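# Close the refrigerator door fully with a Stretch robot

## Task

Get the refrigerator door completely closed so that it stays shut by itself once the robot lets go, without slamming the door in either direction, without letting any object drop a long way, and without the robot tipping over or finishing in a tilted state.

## Robot and tools

ROBOT. The robot is a Hello Robot Stretch 3 with one arm. It has a two-wheeled base (0.33 m long, 0.34 m wide), a lift that slides up and down a mast, and a telescoping arm that reaches out to the robot's right side, ending in a wrist with yaw, pitch and roll and a two-finger gripper. The base cannot move sideways, so to bring the gripper forward or back you drive the base. Turns on the spot pivot about the point midway between the wheels, 0.05 m behind the front edge. With the arm pulled in and the wrist folded, the turning sweep has a radius of 0.28 m. An unfolded, level gripper reaches beyond that circle. Loose objects may occasionally be nudged by outside forces.

FRAMES. The base frame has its origin on the floor between the drive wheels, with x forward, y to the left and z up. hand_pose is reported in this frame, at the point where the closed fingertips meet. The odometry frame is the base frame as it was at the start. Heading is positive to the left and runs from -3.142 to 3.142.

execute_actions(actions): takes a list of actions that run in order. An empty list only returns the current state and images. Each action is {"robot": ..., "steps": n, "until": ...}. steps is 1 to 450 control steps at 30 per second and defaults to 1. An action containing only steps is a wait. until may only appear with steps, and it ends the action early once every condition in it holds. If any part of a call is invalid or out of range, the whole call is rejected and nothing in it runs.
The robot value is one of three things: a single command, a list of up to 8 commands run one after another (entries may be {"pause_s": s}, at most 15 s), or {"stop": true}, which brakes everything and clears the queue.
A command can contain:
- base: exactly one key. translate_m is a relative drive in metres from the base's current spot, positive forward, |value| at most 1. rotate_rad is a relative turn in radians, positive counter-clockwise seen from above, |value| at most 3.2.
- joints: absolute targets by name. lift_m is 0 to 1.1 m (arm height). arm_m is 0 to 0.52 m (extension). wrist_yaw_rad is -1.345 to 4.42; 0 points along the arm, positive swings toward the front, and 3.0 is folded over the base. wrist_pitch_rad is -1.57 to 0.451; 0 is level and negative tips the fingers down. wrist_roll_rad is -2.911 to 2.911. gripper_m is -0.089 to 0.179, where higher is wider; the real gap is smaller by about 0.007 to 0.025 m. head_pan_rad is -3.953 to 1.73; 0 faces forward, positive turns left, and -1.57 looks along the arm. head_tilt_rad is -1.53 to 0.419, where negative looks down. Any joint you leave out keeps its previous target.
- contact_limits: {"arm_m": effort%} from 1 to 100. This sets the arm motor effort at which the arm halts with contact_stop. Lower values are gentler, and very low values stop at once. The limit stays in force until the arm's next command.
The base and joints in one command start together, and they keep moving after the call returns. A new command takes over immediately and throws away any older queue. To wait until everything settles, use "steps": 450, "until": {"robot": {"status": "ended"}}. until can also test fields such as lift_m, arm_m_goal, arm_m_status, base_status, queue and queue_left, using [op, value], where op is one of =, !=, <, <=, >, >=. Use {"any": {"status": "ended"}} to stop as soon as the first motion finishes.

SPEED. The base is fast only when the arm is stowed, meaning lift_m below 0.30, arm_m below 0.03 and wrist_yaw_rad above 2.54. Otherwise it is held to 0.10 m/s and 0.63 rad/s.

zoom_image(camera, region): returns an enlarged crop of the latest image from head_camera, nav_camera or wrist_camera. region is [x0, y0, x1, y1] in pixels measured from the top-left corner, at most 504 by 504.

finished_scene(scene): ends the scene with the given number and reports whether the task succeeded. It cannot be undone. Call it only after every motion has come to rest.

CAMERAS. head_camera and nav_camera are mounted on the head and move with head_pan_rad and head_tilt_rad. wrist_camera rides on the gripper. Each successful execute_actions result returns one image per camera, captured at the end of the call.

RESULT LINES.
- base_status and joint_status use these words: moving, done (reached within tolerance), off_target (came to rest short of the goal and may still be pushing), contact_stop (hit something; the arm or lift then goes slack), time_out, stopped, not_commanded, torque_fault (a wrist servo went limp for 10 s).
- The bracket in base_status shows distance travelled against the goal. This comes from the wheels, so slipping still counts as travel.
- joint_goals, measured_speeds and motor_effort are reported per joint. For motor_effort, the peak since the last result is shown in brackets, and positive effort pushes toward higher values.
- The refusals, queue and queue_left lines describe the queue.
- Lines starting with refused:, dropped: or replaced: explain what happened to a goal.
- robot.on_its_own appears when the robot has changed a goal by itself, when a joint is slack or off, or when the base is leaning.
- base_tilt is given in degrees, forward and right.
- lidar_m gives 12 sectors of 30 degrees. The first points straight ahead and they go counter-clockwise (4th left, 7th behind, 10th right). The scan plane is 0.17 m above the floor.
- wrist_depth_mm and head_depth_mm are 7x7 grids of depth values.

THINGS TO AVOID.
- Slamming the door. Push it slowly and gently, and set a modest arm contact limit.
- Letting objects drop.
- Tipping the robot. Pushing on something rigid with the gripper above about 0.45 m can tip it, and a second push after a contact_stop is riskier still. Driving while the gripper is holding or hooked on something fixed can also tip it, as can snagging furniture, especially when reversing. If the robot leans, reverse the last move in small steps, pull the gripper free, and lower lift_m to about 0.2 if it stays tilted.
- Collisions when folding or unfolding the wrist. Do it only with lift_m between 0.32 and 0.95, wrist_pitch_rad at -0.4 and roll near 0. When wrist_yaw_rad is below -0.4, keep pitch at -0.5 or lower.
- Leaving the robot holding the door shut. The door must stay closed on its own.

Each tool is called after "Request:" as name(argument=value, ...), one argument or row to a line, values as JSON.

## Session

Request:
execute_actions(
  actions=[],
)

Scene clock: 0.00 s.
robot.base_odometry: x=+0.000 y=+0.000 heading=+0.000 (m, m, rad; robot's odometry frame)
robot.turned_by_wheels: +0.000 (rad since the last result)
robot.turned_by_imu: +0.000 (rad since the last result)
robot.base_tilt: forward=+0.3 right=-0.7 (deg)
robot.lidar_m: 0.93 0.98 1.15 1.12 1.19 1.29 2.83 3.05 3.75 1.12 1.12 0.94
robot.head_depth_mm: 844 851 855 865 871 880 883 / 853 858 865 870 875 886 898 / 859 864 869 877 886 891 898 / 864 866 876 883 892 899 904 / 865 877 881 890 901 905 914 / 874 878 891 893 901 911 915 / 877 889 895 906 912 923 922
robot.base_status: not_commanded
robot.joint_positions: lift_m=+0.377 arm_m=-0.003 wrist_yaw_rad=+3.069 wrist_pitch_rad=-0.396 wrist_roll_rad=-0.014 gripper_m=+0.037 head_pan_rad=+0.003 head_tilt_rad=-0.018
robot.joint_goals: lift_m=+0.377 arm_m=-0.003 wrist_yaw_rad=+3.069 wrist_pitch_rad=-0.396 wrist_roll_rad=-0.014 gripper_m=+0.037 head_pan_rad=+0.003 head_tilt_rad=-0.018
robot.joint_status: lift_m=not_commanded arm_m=not_commanded wrist_yaw_rad=not_commanded wrist_pitch_rad=not_commanded wrist_roll_rad=not_commanded gripper_m=not_commanded head_pan_rad=not_commanded head_tilt_rad=not_commanded
robot.measured_speeds: translate_m=+0.000 rotate_rad=+0.000 lift_m=+0.000 arm_m=+0.000 wrist_yaw_rad=+0.000 wrist_pitch_rad=+0.000 wrist_roll_rad=+0.000 head_pan_rad=+0.000 head_tilt_rad=+0.000
robot: refusals=0 queue=idle queue_left=0
robot.motor_effort: left_wheel=+0 right_wheel=-1 lift_m=+34 arm_m=+0 wrist_yaw_rad=+0 wrist_pitch_rad=+6 wrist_roll_rad=+1 gripper_m=+0 head_pan_rad=+0 head_tilt_rad=+1 (%)
robot.hand_pose: x=-0.0048 y=+0.0844 z=+0.3950 quat_wxyz=(+0.164, +0.693, +0.115, +0.693) (m; robot's base frame)
robot.wrist_depth_mm: - - - - - - - / - - - - - - - / - - - - - - - / - 982 - 937 875 875 864 / 792 786 789 731 732 720 689 / 672 646 652 634 - 592 585 / 569 562 - 549 528 513 508
pictures: head_camera (sideways: a quarter turn clockwise sets it upright), nav_camera (sideways: a quarter turn counterclockwise sets it upright), wrist_camera
Images, in order (width x height): head_camera 896x504, nav_camera 672x504, wrist_camera 644x364.

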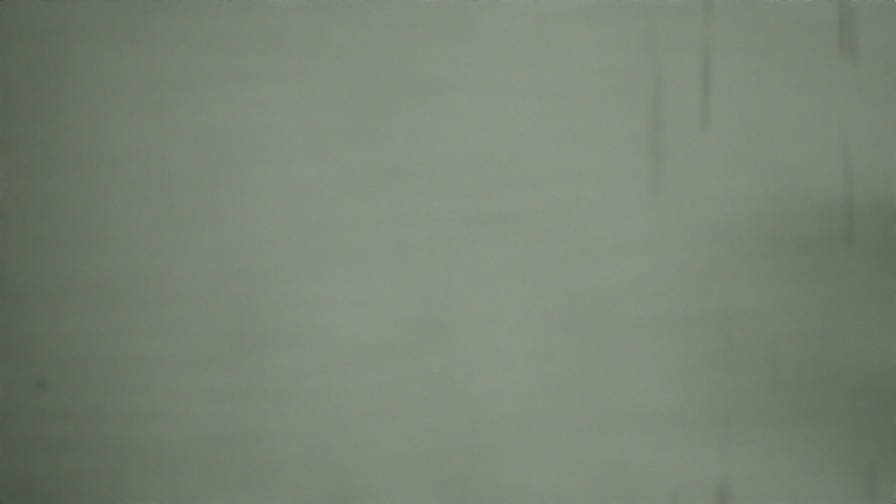

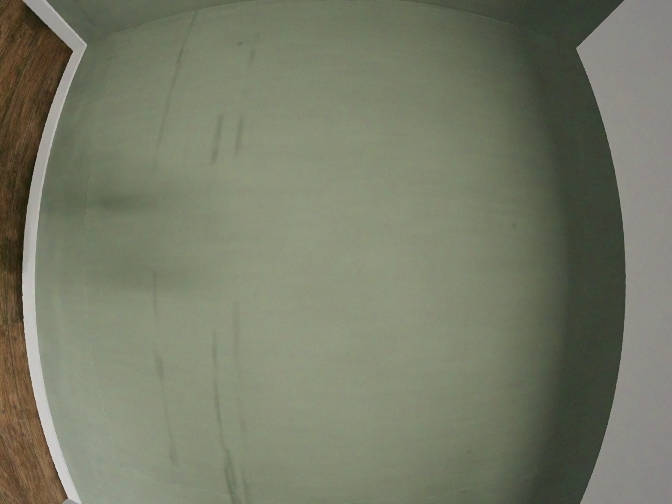

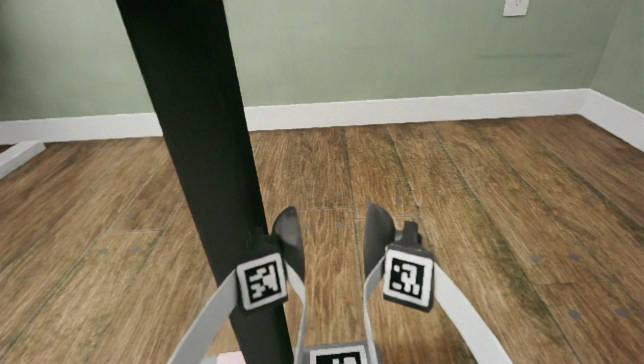

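Request:
execute_actions(
  actions=[
    {"robot":{"base":{"rotate_rad":-2.3},"joints":{"lift_m":0.27,"head_tilt_rad":-0.5}},"steps":450,"until":{"robot":{"status":"ended"}}},
  ],
)

Scene clock: 11.00 s.
robot.base_odometry: x=+0.000 y=+0.000 heading=-2.300 (m, m, rad; robot's odometry frame)
robot.turned_by_wheels: -2.300 (rad since the last result)
robot.turned_by_imu: -2.272 (rad since the last result)
robot.base_tilt: forward=+0.4 right=-0.5 (deg)
robot.lidar_m: 3.66 1.61 1.12 1.00 0.93 0.94 1.19 1.12 1.14 1.29 2.45 2.88
robot.head_depth_mm: 2911 3125 3367 2630 1952 1554 1295 / 3237 3566 3702 2663 1946 1559 1308 / 3636 3994 - 2703 1983 1572 1308 / 3989 - - 2679 1990 1572 1309 / 3747 - - 2722 2019 1582 1316 / 3519 3840 3938 2748 2021 1595 1315 / 3284 3549 3753 2724 2030 1608 1325
robot.base_status: done (rotate_rad -2.2999 of -2.3000)
robot.joint_positions: lift_m=+0.270 arm_m=-0.003 wrist_yaw_rad=+3.069 wrist_pitch_rad=-0.397 wrist_roll_rad=-0.014 gripper_m=+0.037 head_pan_rad=+0.003 head_tilt_rad=-0.495
robot.joint_goals: lift_m=+0.270 arm_m=-0.003 wrist_yaw_rad=+3.069 wrist_pitch_rad=-0.397 wrist_roll_rad=-0.014 gripper_m=+0.037 head_pan_rad=+0.003 head_tilt_rad=-0.500
robot.joint_status: lift_m=done arm_m=not_commanded wrist_yaw_rad=not_commanded wrist_pitch_rad=not_commanded wrist_roll_rad=not_commanded gripper_m=not_commanded head_pan_rad=not_commanded head_tilt_rad=done
robot.measured_speeds: translate_m=+0.000 rotate_rad=+0.000 lift_m=+0.000 arm_m=+0.000 wrist_yaw_rad=+0.000 wrist_pitch_rad=+0.000 wrist_roll_rad=+0.000 head_pan_rad=+0.000 head_tilt_rad=+0.000
robot: refusals=0 queue=done queue_left=0
robot.motor_effort: left_wheel=+2(8) right_wheel=-3(9) lift_m=+31(34) arm_m=+0(0) wrist_yaw_rad=+0(0) wrist_pitch_rad=+7(7) wrist_roll_rad=+1(1) gripper_m=+0(0) head_pan_rad=+0(1) head_tilt_rad=-2(24) (%)
robot.hand_pose: x=-0.0048 y=+0.0843 z=+0.2876 quat_wxyz=(+0.164, +0.693, +0.115, +0.693) (m; robot's base frame)
robot.wrist_depth_mm: 684 748 956 - - 966 - / 716 788 - - - - - / 764 860 981 956 919 891 841 / 753 778 - 729 700 692 665 / 619 624 610 585 603 565 542 / 520 517 - 515 - 479 462 / 454 - - - 423 409 404
pictures: head_camera (sideways: a quarter turn clockwise sets it upright), nav_camera (sideways: a quarter turn counterclockwise sets it upright), wrist_camera
Images, in order (width x height): head_camera 896x504, nav_camera 672x504, wrist_camera 644x364.

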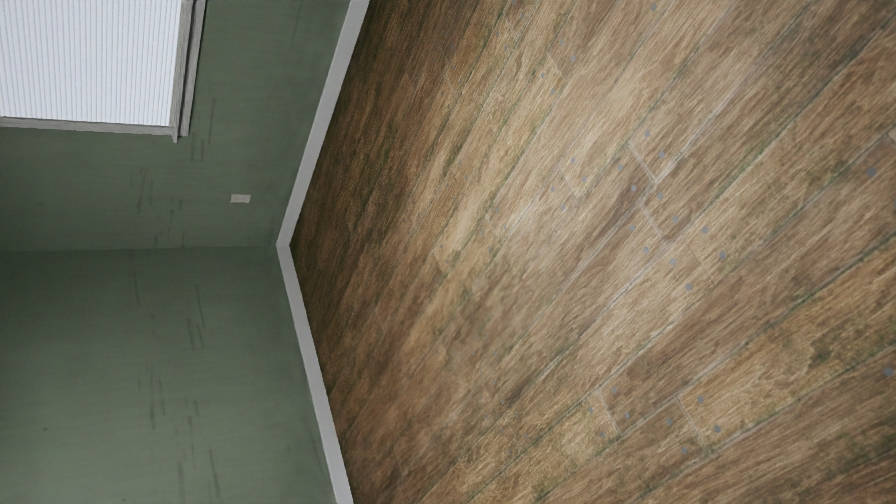

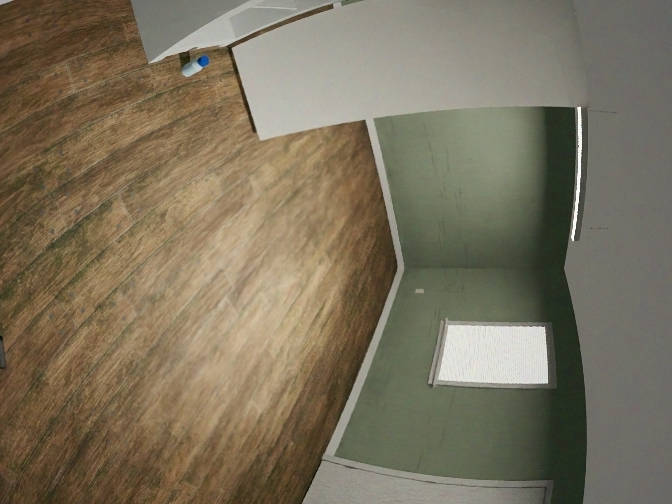

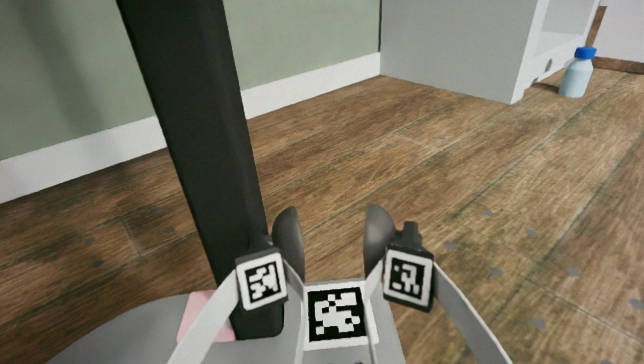

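Request:
execute_actions(
  actions=[
    {"robot":[{"base":{"rotate_rad":0.7}},{"base":{"translate_m":0.55}},{"base":{"rotate_rad":1.57},"joints":{"lift_m":0.35,"head_tilt_rad":-0.9,"head_pan_rad":-1.57}},{"joints":{"wrist_yaw_rad":0,"gripper_m":0.17}},{"joints":{"lift_m":0.13}}],"steps":450,"until":{"robot":{"status":"ended"}}},
  ],
)

Scene clock: 31.43 s.
robot.base_odometry: x=-0.016 y=-0.550 heading=-0.030 (m, m, rad; robot's odometry frame)
robot.turned_by_wheels: +2.270 (rad since the last result)
robot.turned_by_imu: +2.246 (rad since the last result)
robot.base_tilt: forward=+0.5 right=-0.7 (deg)
robot.lidar_m: 0.89 0.94 1.33 1.67 1.67 2.50 2.86 3.06 3.27 1.07 0.61 0.76
robot.head_depth_mm: 948 2239 1930 1639 1416 1251 1122 / 947 1107 1322 1605 1417 1248 1144 / 950 1117 1333 1576 1413 1256 1160 / 960 1120 1344 1587 1424 1263 1144 / 970 1133 1348 1588 1410 1258 1126 / 979 1146 1359 1485 1365 1262 1124 / 980 1094 1139 1006 1062 1253 1136
robot.base_status: done (rotate_rad +1.5699 of +1.5700)
robot.joint_positions: lift_m=+0.130 arm_m=-0.003 wrist_yaw_rad=+0.002 wrist_pitch_rad=-0.397 wrist_roll_rad=-0.014 gripper_m=+0.170 head_pan_rad=-1.563 head_tilt_rad=-0.889
robot.joint_goals: lift_m=+0.130 arm_m=-0.003 wrist_yaw_rad=+0.000 wrist_pitch_rad=-0.397 wrist_roll_rad=-0.014 gripper_m=+0.170 head_pan_rad=-1.570 head_tilt_rad=-0.900
robot.joint_status: lift_m=done arm_m=not_commanded wrist_yaw_rad=done wrist_pitch_rad=not_commanded wrist_roll_rad=not_commanded gripper_m=done head_pan_rad=done head_tilt_rad=done
robot.measured_speeds: translate_m=+0.000 rotate_rad=+0.000 lift_m=+0.000 arm_m=+0.000 wrist_yaw_rad=+0.000 wrist_pitch_rad=+0.000 wrist_roll_rad=+0.000 head_pan_rad=+0.000 head_tilt_rad=+0.000
robot: refusals=0 queue=done queue_left=0
robot.motor_effort: left_wheel=-2(7) right_wheel=+2(8) lift_m=+30(39) arm_m=-1(1) wrist_yaw_rad=-3(4) wrist_pitch_rad=+7(7) wrist_roll_rad=+1(1) gripper_m=+0(98) head_pan_rad=-2(36) head_tilt_rad=-4(24) (%)
robot.hand_pose: x=-0.0210 y=-0.3692 z=+0.1475 quat_wxyz=(+0.698, +0.141, -0.688, -0.138) (m; robot's base frame)
robot.wrist_depth_mm: 742 726 753 751 718 - - / 577 577 810 800 766 831 789 / 400 505 604 620 611 591 564 / 385 501 486 478 463 454 440 / 383 409 397 387 377 374 367 / 353 - 330 322 315 310 310 / 291 282 281 279 274 271 259
pictures: head_camera (sideways: a quarter turn clockwise sets it upright), nav_camera (sideways: a quarter turn counterclockwise sets it upright), wrist_camera
Images, in order (width x height): head_camera 896x504, nav_camera 672x504, wrist_camera 644x364.

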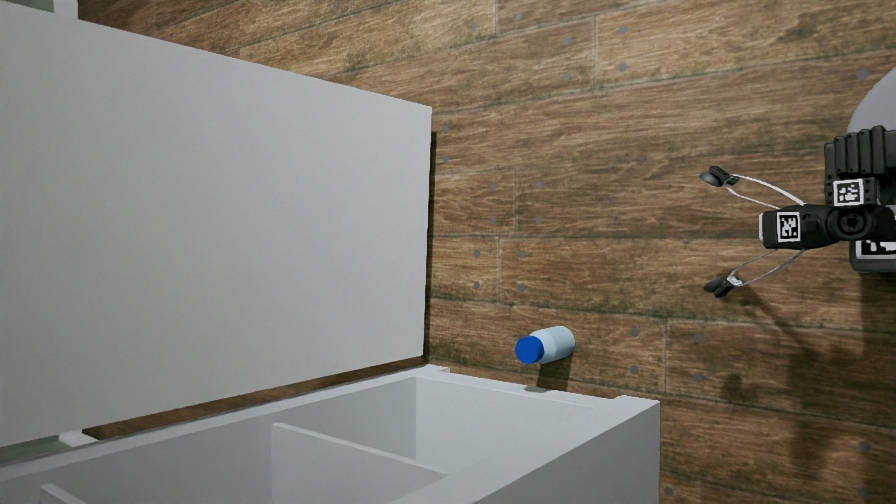

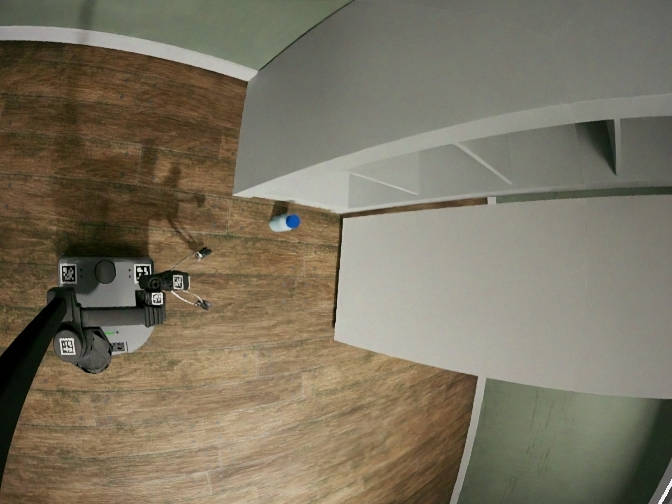

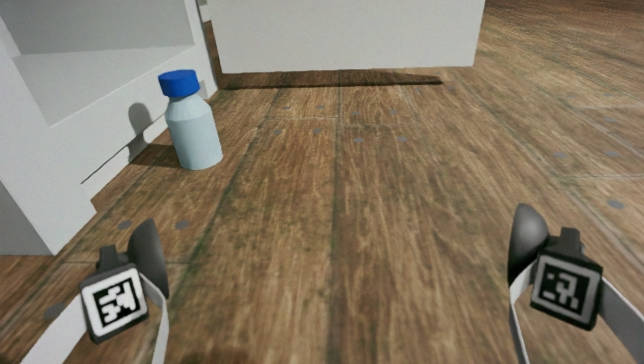

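Request:
execute_actions(
  actions=[
    {"robot":[{"base":{"translate_m":0.21},"joints":{"lift_m":0.05,"gripper_m":0.14}},{"joints":{"arm_m":0.22}}],"steps":450,"until":{"robot":{"status":"ended"}}},
  ],
)

Scene clock: 39.73 s.
robot.base_odometry: x=+0.194 y=-0.556 heading=-0.030 (m, m, rad; robot's odometry frame)
robot.turned_by_wheels: +0.000 (rad since the last result)
robot.turned_by_imu: +0.000 (rad since the last result)
robot.base_tilt: forward=+0.4 right=-0.7 (deg)
robot.lidar_m: 0.68 0.72 1.02 1.66 1.75 1.81 3.08 3.27 1.10 0.53 0.54 0.70
robot.head_depth_mm: 964 1121 1339 1570 1417 1255 1121 / 971 1127 1347 1594 1425 1251 1139 / 972 1133 1361 1588 1425 1261 1159 / 979 1140 1411 1618 1394 1256 1143 / 982 1131 1189 874 1092 1261 1126 / 477 532 623 782 1044 1268 1122 / 445 520 626 782 1047 1258 1132
robot.base_status: done (translate_m +0.2100 of +0.2100)
robot.joint_positions: lift_m=+0.105 arm_m=-0.003 wrist_yaw_rad=+0.000 wrist_pitch_rad=-0.385 wrist_roll_rad=-0.014 gripper_m=+0.140 head_pan_rad=-1.563 head_tilt_rad=-0.890
robot.joint_goals: lift_m=+0.105 arm_m=-0.003 wrist_yaw_rad=+0.000 wrist_pitch_rad=-0.385 wrist_roll_rad=-0.014 gripper_m=+0.140 head_pan_rad=-1.570 head_tilt_rad=-0.900
robot.joint_status: lift_m=contact_stop arm_m=not_commanded wrist_yaw_rad=done wrist_pitch_rad=not_commanded wrist_roll_rad=not_commanded gripper_m=done head_pan_rad=done head_tilt_rad=done
robot.measured_speeds: translate_m=+0.000 rotate_rad=+0.000 lift_m=+0.000 arm_m=+0.000 wrist_yaw_rad=+0.000 wrist_pitch_rad=+0.000 wrist_roll_rad=+0.000 head_pan_rad=+0.000 head_tilt_rad=+0.000
robot: refusals=0 queue=dropped queue_left=0
robot.on_its_own: lift_m is slack since a contact_stop, until your next command for it (your +0.050 is given up)
robot.motor_effort: left_wheel=-1(2) right_wheel=+1(7) lift_m=+34(70) arm_m=+0(0) wrist_yaw_rad=+0(7) wrist_pitch_rad=+2(7) wrist_roll_rad=+0(9) gripper_m=+0(96) head_pan_rad=-2(2) head_tilt_rad=-4(5) (%)
robot.hand_pose: x=-0.0216 y=-0.3706 z=+0.1251 quat_wxyz=(+0.699, +0.136, -0.689, -0.135) (m; robot's base frame)
robot.wrist_depth_mm: 245 245 723 745 738 718 - / 267 266 435 717 766 771 747 / 295 290 378 517 558 544 531 / 327 323 371 446 431 416 404 / 353 350 352 355 349 349 332 / 313 321 303 298 293 280 283 / 267 255 259 255 249 244 243
pictures: head_camera (sideways: a quarter turn clockwise sets it upright), nav_camera (sideways: a quarter turn counterclockwise sets it upright), wrist_camera
ARM HIT: the arm struck its own base hard.
dropped: robot: command 0 of its queue: lift_m: contact_stop
Images, in order (width x height): head_camera 896x504, nav_camera 672x504, wrist_camera 644x364.

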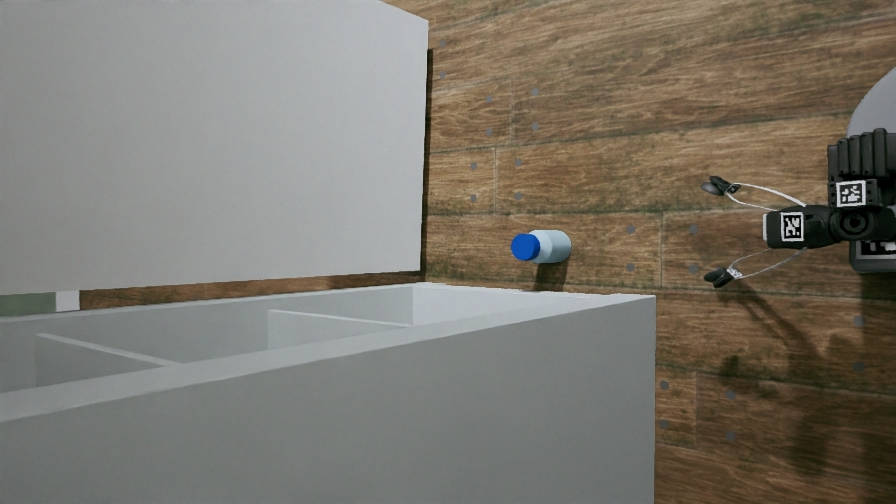

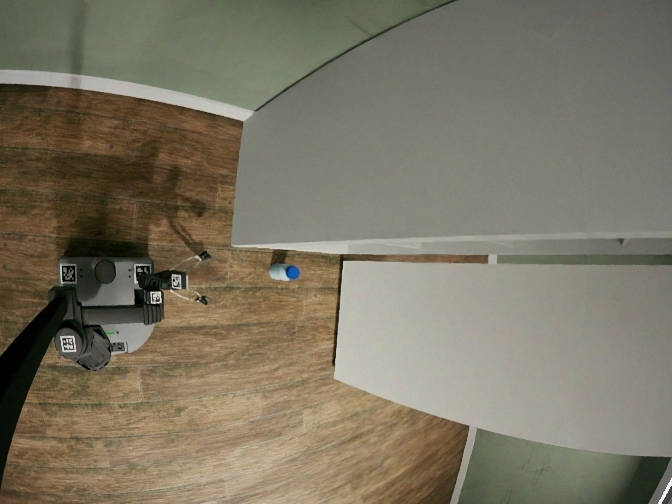

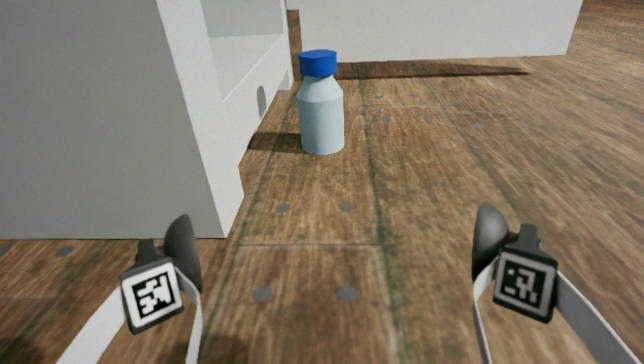

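Request:
execute_actions(
  actions=[
    {"robot":[{"joints":{"lift_m":0.12,"arm_m":0.1}},{"joints":{"lift_m":0.05,"arm_m":0.36}}],"steps":450,"until":{"robot":{"status":"ended"}}},
  ],
)

Scene clock: 48.57 s.
robot.base_odometry: x=+0.194 y=-0.556 heading=-0.030 (m, m, rad; robot's odometry frame)
robot.turned_by_wheels: +0.000 (rad since the last result)
robot.turned_by_imu: +0.000 (rad since the last result)
robot.base_tilt: forward=+0.4 right=-0.6 (deg)
robot.lidar_m: 0.68 0.72 1.02 1.66 1.76 1.80 3.08 3.28 1.10 0.53 0.54 0.70
robot.head_depth_mm: 960 1116 1344 1571 1409 1256 1122 / 962 1128 1354 1576 1428 1258 1145 / 974 1133 1356 1576 1457 1254 1158 / 981 1142 1416 1619 1393 1263 1135 / 981 1127 1196 878 1092 1254 1130 / 475 531 623 780 1050 1263 1128 / 445 518 621 784 1046 1266 1134
robot.base_status: done (translate_m +0.2100 of +0.2100)
robot.joint_positions: lift_m=+0.050 arm_m=+0.360 wrist_yaw_rad=+0.000 wrist_pitch_rad=-0.396 wrist_roll_rad=-0.014 gripper_m=+0.140 head_pan_rad=-1.563 head_tilt_rad=-0.890
robot.joint_goals: lift_m=+0.050 arm_m=+0.360 wrist_yaw_rad=+0.000 wrist_pitch_rad=-0.396 wrist_roll_rad=-0.014 gripper_m=+0.140 head_pan_rad=-1.570 head_tilt_rad=-0.900
robot.joint_status: lift_m=done arm_m=done wrist_yaw_rad=done wrist_pitch_rad=not_commanded wrist_roll_rad=not_commanded gripper_m=done head_pan_rad=done head_tilt_rad=done
robot.measured_speeds: translate_m=+0.000 rotate_rad=+0.000 lift_m=+0.000 arm_m=+0.000 wrist_yaw_rad=+0.000 wrist_pitch_rad=+0.000 wrist_roll_rad=+0.000 head_pan_rad=+0.000 head_tilt_rad=+0.000
robot: refusals=0 queue=done queue_left=0
robot.motor_effort: left_wheel=-1(1) right_wheel=+2(2) lift_m=+31(39) arm_m=+5(5) wrist_yaw_rad=+0(0) wrist_pitch_rad=+7(7) wrist_roll_rad=+0(0) gripper_m=+0(0) head_pan_rad=-2(2) head_tilt_rad=-4(4) (%)
robot.hand_pose: x=-0.0216 y=-0.7317 z=+0.0677 quat_wxyz=(+0.698, +0.140, -0.688, -0.139) (m; robot's base frame)
robot.wrist_depth_mm: 395 385 392 428 416 407 401 / 234 223 270 141 507 490 469 / 151 180 115 107 415 404 389 / 136 179 264 124 320 313 302 / 135 167 254 128 258 261 250 / 135 150 216 136 217 210 211 / 129 195 195 158 189 186 184
pictures: head_camera (sideways: a quarter turn clockwise sets it upright), nav_camera (sideways: a quarter turn counterclockwise sets it upright), wrist_camera
Images, in order (width x height): head_camera 896x504, nav_camera 672x504, wrist_camera 644x364.

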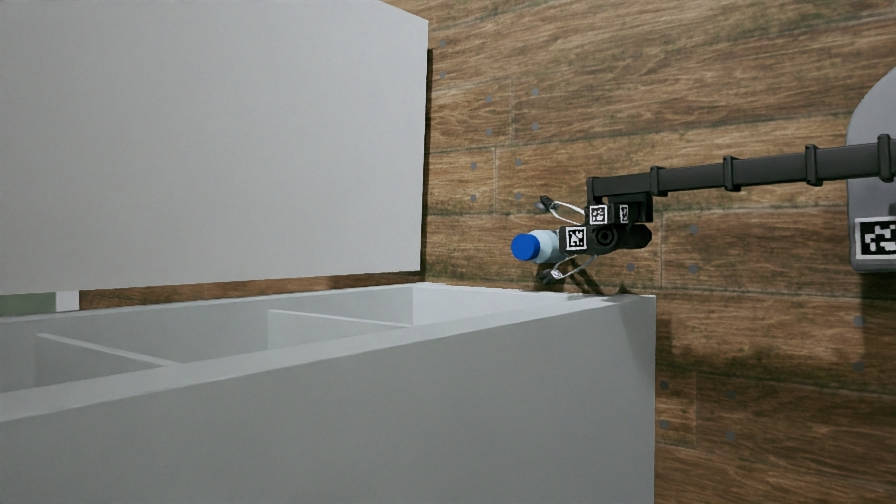

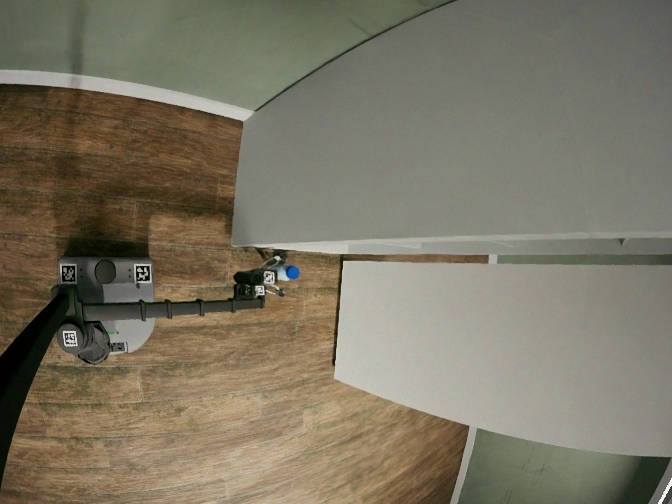

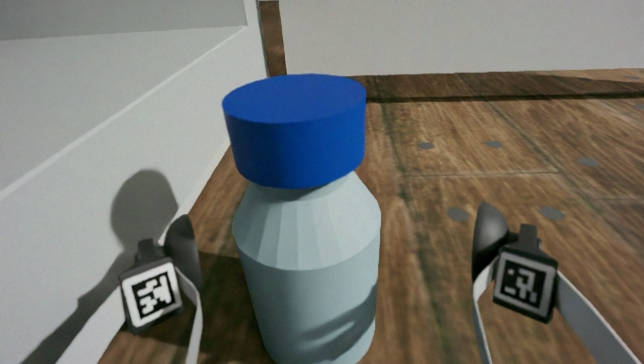

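Request:
execute_actions(
  actions=[
    {"robot":[{"joints":{"gripper_m":0.0}},{"joints":{"lift_m":0.06}},{"joints":{"arm_m":0.06}},{"joints":{"lift_m":0.05}},{"joints":{"gripper_m":0.14}},{"joints":{"lift_m":0.34}},{"joints":{"arm_m":0,"wrist_yaw_rad":3,"gripper_m":0}},{"joints":{"lift_m":0.28},"base":{"translate_m":-0.82}}],"steps":450,"until":{"robot":{"status":"ended"}}},
    {"steps":300,"until":{"robot":{"status":"ended"}}},
    {"robot":[{"base":{"rotate_rad":1.62}},{"base":{"translate_m":-0.7}},{"base":{"translate_m":-0.65}},{"joints":{"lift_m":0.34,"head_pan_rad":-1.2}},{"joints":{"wrist_yaw_rad":0}}],"steps":450,"until":{"robot":{"status":"ended"}}},
  ],
)

Scene clock: 82.27 s.
robot.base_odometry: x=+0.213 y=-1.580 heading=+1.590 (m, m, rad; robot's odometry frame)
robot.turned_by_wheels: +1.620 (rad since the last result)
robot.turned_by_imu: +2.569 (rad since the last result)
robot.base_tilt: forward=+1.0 right=-1.7 (deg)
robot.lidar_m: 2.97 2.93 3.07 0.64 0.63 0.65 0.27 0.27 0.86 1.19 2.12 2.05
robot.head_depth_mm: 973 1079 1213 1383 1413 1244 1122 / 1105 1235 1423 1573 1422 1251 1143 / 1255 1449 1669 1624 1423 1258 - / 1471 1738 1889 1649 1423 1240 1142 / 1755 2155 1942 1663 1428 1259 1131 / 2025 2253 1958 1656 1428 1266 1130 / 1896 2189 1953 1655 1438 1267 1133
robot.base_status: moving (translate_m -0.3247 of -0.6500)
robot.joint_positions: lift_m=+0.058 arm_m=+0.061 wrist_yaw_rad=+0.003 wrist_pitch_rad=-0.422 wrist_roll_rad=-0.013 gripper_m=+0.008 head_pan_rad=-1.565 head_tilt_rad=-0.892
robot.joint_goals: lift_m=+0.058 arm_m=+0.060 wrist_yaw_rad=+0.000 wrist_pitch_rad=-0.422 wrist_roll_rad=-0.013 gripper_m=+0.006 head_pan_rad=-1.570 head_tilt_rad=-0.900
robot.joint_status: lift_m=contact_stop arm_m=done wrist_yaw_rad=done wrist_pitch_rad=not_commanded wrist_roll_rad=not_commanded gripper_m=done head_pan_rad=done head_tilt_rad=done
robot.measured_speeds: translate_m=-0.100 rotate_rad=+0.000 lift_m=+0.000 arm_m=+0.000 wrist_yaw_rad=+0.000 wrist_pitch_rad=+0.000 wrist_roll_rad=+0.000 head_pan_rad=+0.000 head_tilt_rad=+0.000
robot: refusals=0 queue=running queue_left=2
robot.on_its_own: gripper_m is held at +0.006, not at your +0.000, by its stall guard, which is not easing now; lift_m is slack since a contact_stop, until your next command for it (your +0.050 is given up)
robot.motor_effort: left_wheel=-51(69) right_wheel=-66(84) lift_m=+33(41) arm_m=-8(11) wrist_yaw_rad=-3(6) wrist_pitch_rad=+18(24) wrist_roll_rad=+0(0) gripper_m=-22(98) head_pan_rad=-1(2) head_tilt_rad=-4(5) (%)
robot.hand_pose: x=-0.0209 y=-0.4296 z=+0.0699 quat_wxyz=(+0.696, +0.150, -0.686, -0.146) (m; robot's base frame)
robot.wrist_depth_mm: - - - - 781 625 498 / 702 664 632 137 568 540 491 / 473 458 439 108 387 395 385 / 360 348 338 126 313 312 303 / 287 281 277 127 135 258 252 / 239 235 - 136 149 220 214 / 206 205 198 155 188 191 187
pictures: head_camera (sideways: a quarter turn clockwise sets it upright), nav_camera (sideways: a quarter turn counterclockwise sets it upright), wrist_camera
ARM HIT: the arm struck its own base hard.
dropped: robot: command 3 of its queue: lift_m: contact_stop
Images, in order (width x height): head_camera 896x504, nav_camera 672x504, wrist_camera 644x364.

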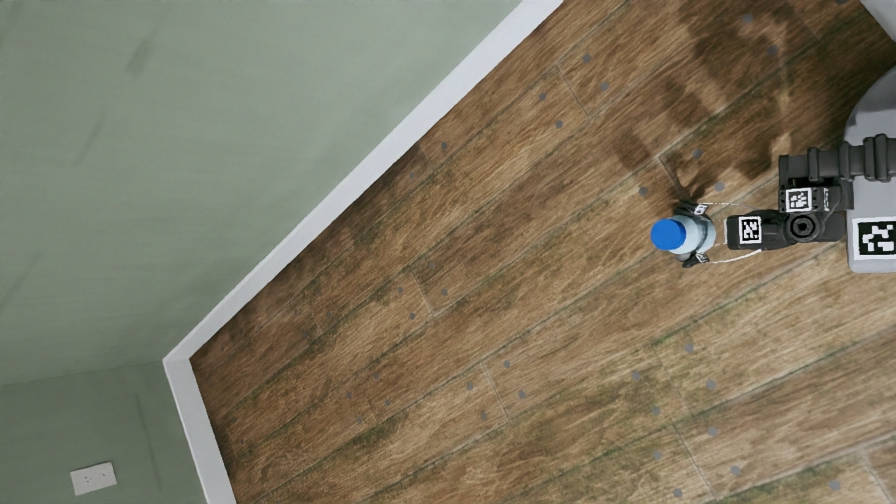

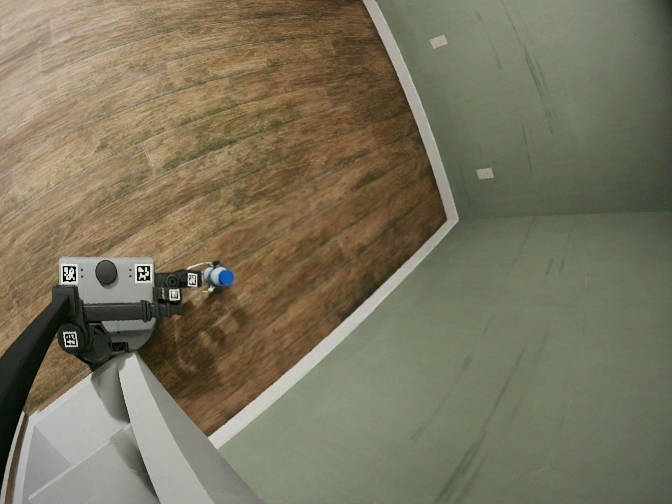

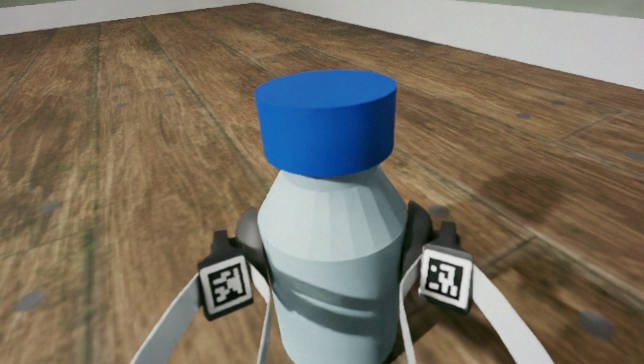

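Request:
execute_actions(
  actions=[
    {"robot":[{"base":{"translate_m":0.08}},{"joints":{"gripper_m":0.14}},{"joints":{"lift_m":0.34,"head_pan_rad":1.6}},{"joints":{"arm_m":0,"wrist_yaw_rad":3,"gripper_m":0}},{"joints":{"lift_m":0.28}}],"steps":450,"until":{"robot":{"status":"ended"}}},
  ],
)

Scene clock: 96.57 s.
robot.base_odometry: x=+0.218 y=-1.825 heading=+1.590 (m, m, rad; robot's odometry frame)
robot.turned_by_wheels: +0.000 (rad since the last result)
robot.turned_by_imu: +0.318 (rad since the last result)
robot.base_tilt: forward=+0.3 right=-0.6 (deg)
robot.lidar_m: 2.84 2.87 0.60 0.55 0.56 0.63 0.35 0.92 1.11 2.08 2.06 2.07
robot.head_depth_mm: 2614 2369 1928 1625 1412 1255 1118 / 504 591 755 1595 1412 1260 1120 / 494 576 699 878 1191 1246 1122 / 485 564 680 852 1128 1258 1158 / 475 555 662 822 1089 1272 - / 468 543 647 799 1006 - - / 461 534 632 752 - 1202 1127
robot.base_status: done (translate_m +0.0800 of +0.0800)
robot.joint_positions: lift_m=+0.280 arm_m=+0.000 wrist_yaw_rad=+2.998 wrist_pitch_rad=-0.405 wrist_roll_rad=-0.013 gripper_m=+0.000 head_pan_rad=+1.593 head_tilt_rad=-0.892
robot.joint_goals: lift_m=+0.280 arm_m=+0.000 wrist_yaw_rad=+3.000 wrist_pitch_rad=-0.405 wrist_roll_rad=-0.013 gripper_m=+0.000 head_pan_rad=+1.600 head_tilt_rad=-0.900
robot.joint_status: lift_m=done arm_m=done wrist_yaw_rad=done wrist_pitch_rad=not_commanded wrist_roll_rad=not_commanded gripper_m=done head_pan_rad=done head_tilt_rad=done
robot.measured_speeds: translate_m=+0.000 rotate_rad=+0.000 lift_m=+0.000 arm_m=+0.000 wrist_yaw_rad=+0.000 wrist_pitch_rad=+0.000 wrist_roll_rad=+0.000 head_pan_rad=+0.000 head_tilt_rad=+0.000
robot: refusals=0 queue=done queue_left=0
robot.motor_effort: left_wheel=+0(58) right_wheel=-1(78) lift_m=+31(49) arm_m=-4(10) wrist_yaw_rad=+3(3) wrist_pitch_rad=+11(26) wrist_roll_rad=+0(0) gripper_m=-2(94) head_pan_rad=+3(35) head_tilt_rad=-4(3) (%)
robot.hand_pose: x=+0.0111 y=+0.0783 z=+0.2957 quat_wxyz=(+0.191, +0.696, +0.094, +0.685) (m; robot's base frame)
robot.wrist_depth_mm: 449 - 521 558 - - - / 484 - 576 603 - - - / 525 552 624 681 910 896 869 / 563 596 681 719 720 688 683 / 594 625 614 - 583 570 555 / 527 530 - - 496 476 474 / 464 - - - 429 421 410
pictures: head_camera (sideways: a quarter turn clockwise sets it upright), nav_camera (sideways: a quarter turn counterclockwise sets it upright), wrist_camera
Images, in order (width x height): head_camera 896x504, nav_camera 672x504, wrist_camera 644x364.

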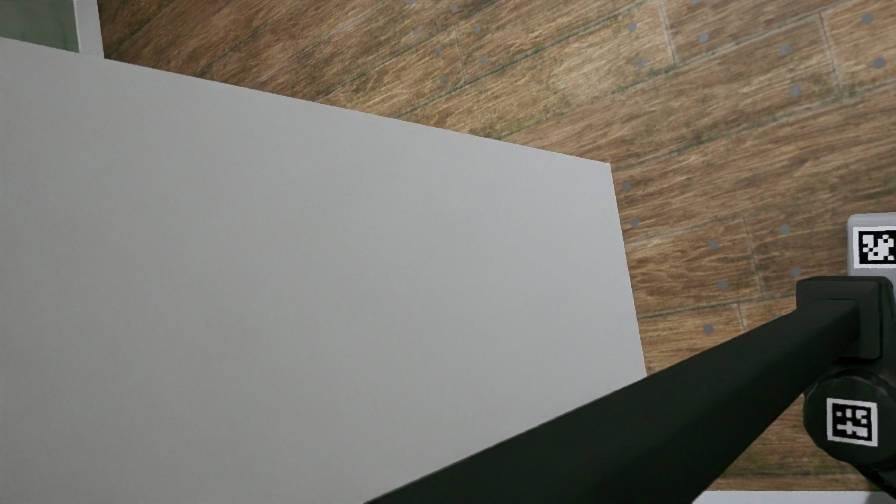

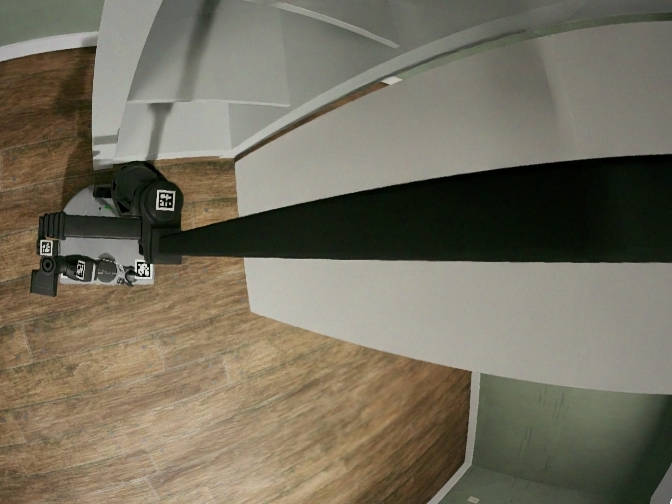

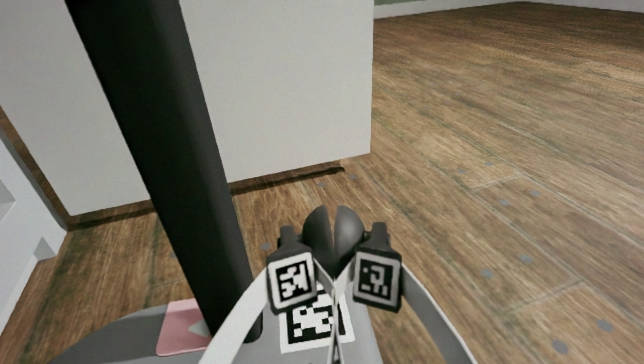

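Request:
execute_actions(
  actions=[
    {"robot":[{"base":{"translate_m":0.56}},{"base":{"rotate_rad":-1.45},"joints":{"head_pan_rad":-1.2}},{"base":{"translate_m":-0.95}},{"joints":{"lift_m":0.34}},{"joints":{"wrist_yaw_rad":0}}],"steps":450,"until":{"robot":{"status":"ended"}}},
  ],
)

Scene clock: 116.30 s.
robot.base_odometry: x=-0.734 y=-1.397 heading=+0.140 (m, m, rad; robot's odometry frame)
robot.turned_by_wheels: -1.450 (rad since the last result)
robot.turned_by_imu: -1.431 (rad since the last result)
robot.base_tilt: forward=+0.5 right=-0.8 (deg)
robot.lidar_m: 2.62 2.62 2.38 2.26 2.31 1.86 1.76 1.80 1.61 1.20 0.39 0.43
robot.head_depth_mm: 1341 1539 1777 1648 1418 1248 1123 / 1366 1589 1840 1634 1421 1246 1158 / 1162 1454 1790 1640 1423 1264 1144 / 668 774 917 1126 1346 1256 1125 / 511 571 613 727 876 1197 1132 / 332 433 498 567 760 1268 1129 / 338 379 438 635 1426 1260 1136
robot.base_status: done (translate_m -0.9500 of -0.9500)
robot.joint_positions: lift_m=+0.340 arm_m=+0.000 wrist_yaw_rad=+0.002 wrist_pitch_rad=-0.405 wrist_roll_rad=-0.013 gripper_m=+0.000 head_pan_rad=-1.193 head_tilt_rad=-0.892
robot.joint_goals: lift_m=+0.340 arm_m=+0.000 wrist_yaw_rad=+0.000 wrist_pitch_rad=-0.405 wrist_roll_rad=-0.013 gripper_m=+0.000 head_pan_rad=-1.200 head_tilt_rad=-0.900
robot.joint_status: lift_m=done arm_m=done wrist_yaw_rad=done wrist_pitch_rad=not_commanded wrist_roll_rad=not_commanded gripper_m=done head_pan_rad=done head_tilt_rad=done
robot.measured_speeds: translate_m=+0.000 rotate_rad=+0.000 lift_m=+0.000 arm_m=+0.000 wrist_yaw_rad=+0.000 wrist_pitch_rad=+0.000 wrist_roll_rad=+0.000 head_pan_rad=+0.000 head_tilt_rad=+0.000
robot: refusals=0 queue=done queue_left=0
robot.motor_effort: left_wheel=+1(8) right_wheel=-3(9) lift_m=+37(39) arm_m=-4(5) wrist_yaw_rad=-3(3) wrist_pitch_rad=+10(10) wrist_roll_rad=+0(0) gripper_m=-2(2) head_pan_rad=-2(32) head_tilt_rad=-2(4) (%)
robot.hand_pose: x=-0.0210 y=-0.3713 z=+0.3555 quat_wxyz=(+0.697, +0.144, -0.688, -0.141) (m; robot's base frame)
robot.wrist_depth_mm: 338 491 - - - - - / 336 482 - - - - - / 334 474 - - - - - / 329 470 832 843 817 811 778 / 328 458 692 - 676 653 645 / 321 458 589 - 576 554 544 / 319 447 512 493 490 480 466
pictures: head_camera (sideways: a quarter turn clockwise sets it upright), nav_camera (sideways: a quarter turn counterclockwise sets it upright), wrist_camera
Images, in order (width x height): head_camera 896x504, nav_camera 672x504, wrist_camera 644x364.

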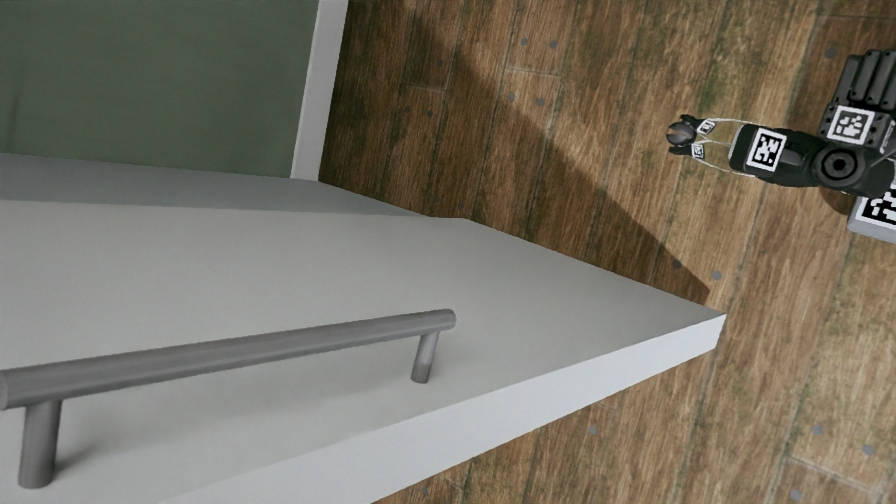

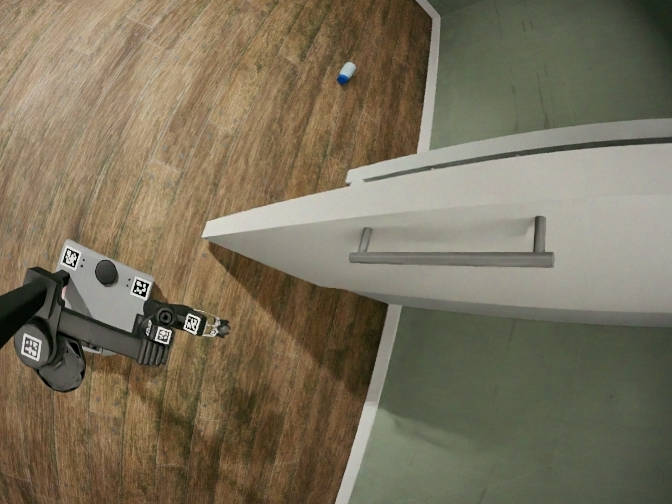

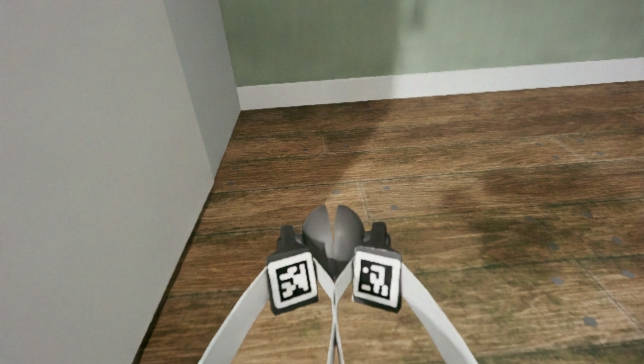

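Request:
execute_actions(
  actions=[
    {"robot":[{"base":{"translate_m":0.68},"joints":{"arm_m":0.2,"head_pan_rad":-1.5}},{"joints":{"arm_m":0.26}},{"joints":{"arm_m":0.32}},{"joints":{"arm_m":0.37}},{"joints":{"arm_m":0.41}},{"joints":{"arm_m":0.44}},{"joints":{"arm_m":0.47}},{"joints":{"arm_m":0.5}}],"steps":450,"until":{"robot":{"status":"ended"}}},
  ],
)

Scene clock: 138.27 s.
robot.base_odometry: x=-0.060 y=-1.303 heading=+0.140 (m, m, rad; robot's odometry frame)
robot.turned_by_wheels: +0.000 (rad since the last result)
robot.turned_by_imu: -0.002 (rad since the last result)
robot.base_tilt: forward=+0.5 right=-0.8 (deg)
robot.lidar_m: 2.34 1.96 2.42 2.30 2.35 2.58 2.43 2.26 0.90 0.85 1.51 1.98
robot.head_depth_mm: 765 892 1076 1533 1418 1250 1122 / 760 892 1075 1354 1412 1260 1139 / 761 892 1069 1247 1413 1254 1145 / 757 885 1069 1323 1421 1253 1142 / 756 881 1059 1376 1427 1258 1131 / 751 1489 1830 1645 1421 1262 1123 / 1334 1564 1840 1662 1437 1266 1129
robot.base_status: done (translate_m +0.6800 of +0.6800)
robot.joint_positions: lift_m=+0.340 arm_m=+0.460 wrist_yaw_rad=+0.001 wrist_pitch_rad=-0.416 wrist_roll_rad=-0.013 gripper_m=+0.000 head_pan_rad=-1.493 head_tilt_rad=-0.892
robot.joint_goals: lift_m=+0.340 arm_m=+0.470 wrist_yaw_rad=+0.000 wrist_pitch_rad=-0.416 wrist_roll_rad=-0.013 gripper_m=+0.000 head_pan_rad=-1.500 head_tilt_rad=-0.900
robot.joint_status: lift_m=done arm_m=moving wrist_yaw_rad=done wrist_pitch_rad=not_commanded wrist_roll_rad=not_commanded gripper_m=done head_pan_rad=done head_tilt_rad=done
robot.measured_speeds: translate_m=+0.000 rotate_rad=-0.001 lift_m=+0.003 arm_m=+0.039 wrist_yaw_rad=+0.000 wrist_pitch_rad=-0.168 wrist_roll_rad=+0.000 head_pan_rad=+0.000 head_tilt_rad=+0.000
robot: refusals=0 queue=running queue_left=1
robot.motor_effort: left_wheel=+2(6) right_wheel=-4(35) lift_m=+31(37) arm_m=+13(15) wrist_yaw_rad=-2(23) wrist_pitch_rad=+20(20) wrist_roll_rad=+0(0) gripper_m=-1(2) head_pan_rad=-2(17) head_tilt_rad=-4(4) (%)
robot.hand_pose: x=-0.0212 y=-0.8301 z=+0.3532 quat_wxyz=(+0.697, +0.148, -0.687, -0.145) (m; robot's base frame)
robot.wrist_depth_mm: 118 120 122 124 126 128 130 / 129 131 133 135 137 140 142 / 141 143 145 149 152 155 158 / 156 158 162 165 168 172 176 / 174 177 181 - 190 195 200 / 197 200 204 - 214 224 229 / 227 232 237 246 254 261 271
pictures: head_camera (sideways: a quarter turn clockwise sets it upright), nav_camera (sideways: a quarter turn counterclockwise sets it upright), wrist_camera
Images, in order (width x height): head_camera 896x504, nav_camera 672x504, wrist_camera 644x364.

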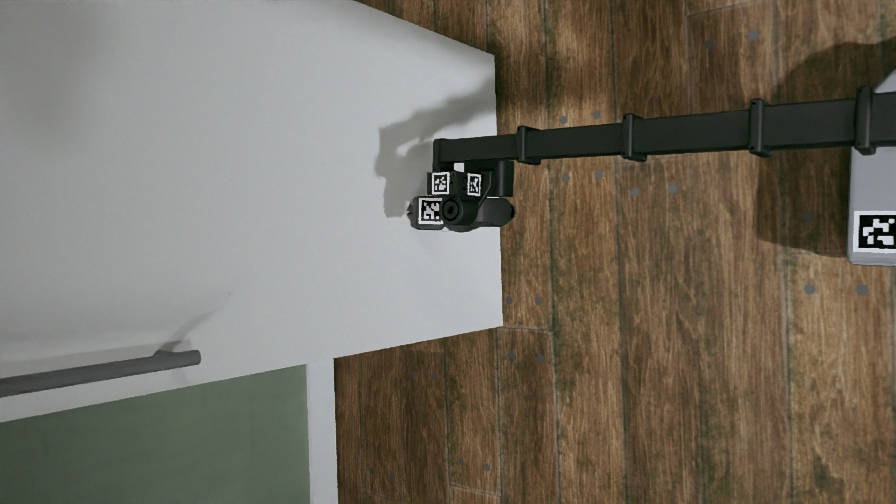

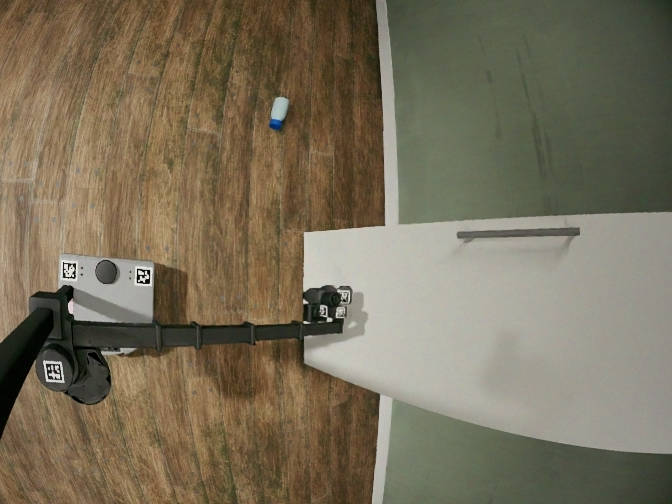

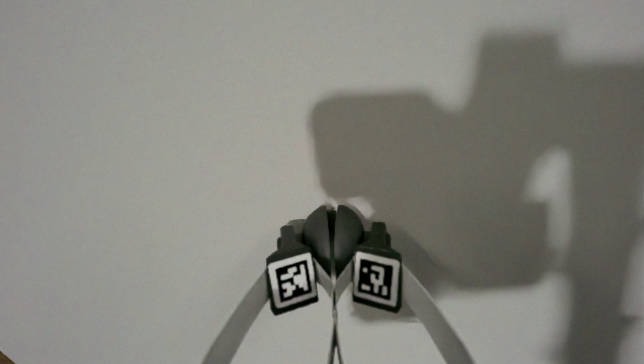

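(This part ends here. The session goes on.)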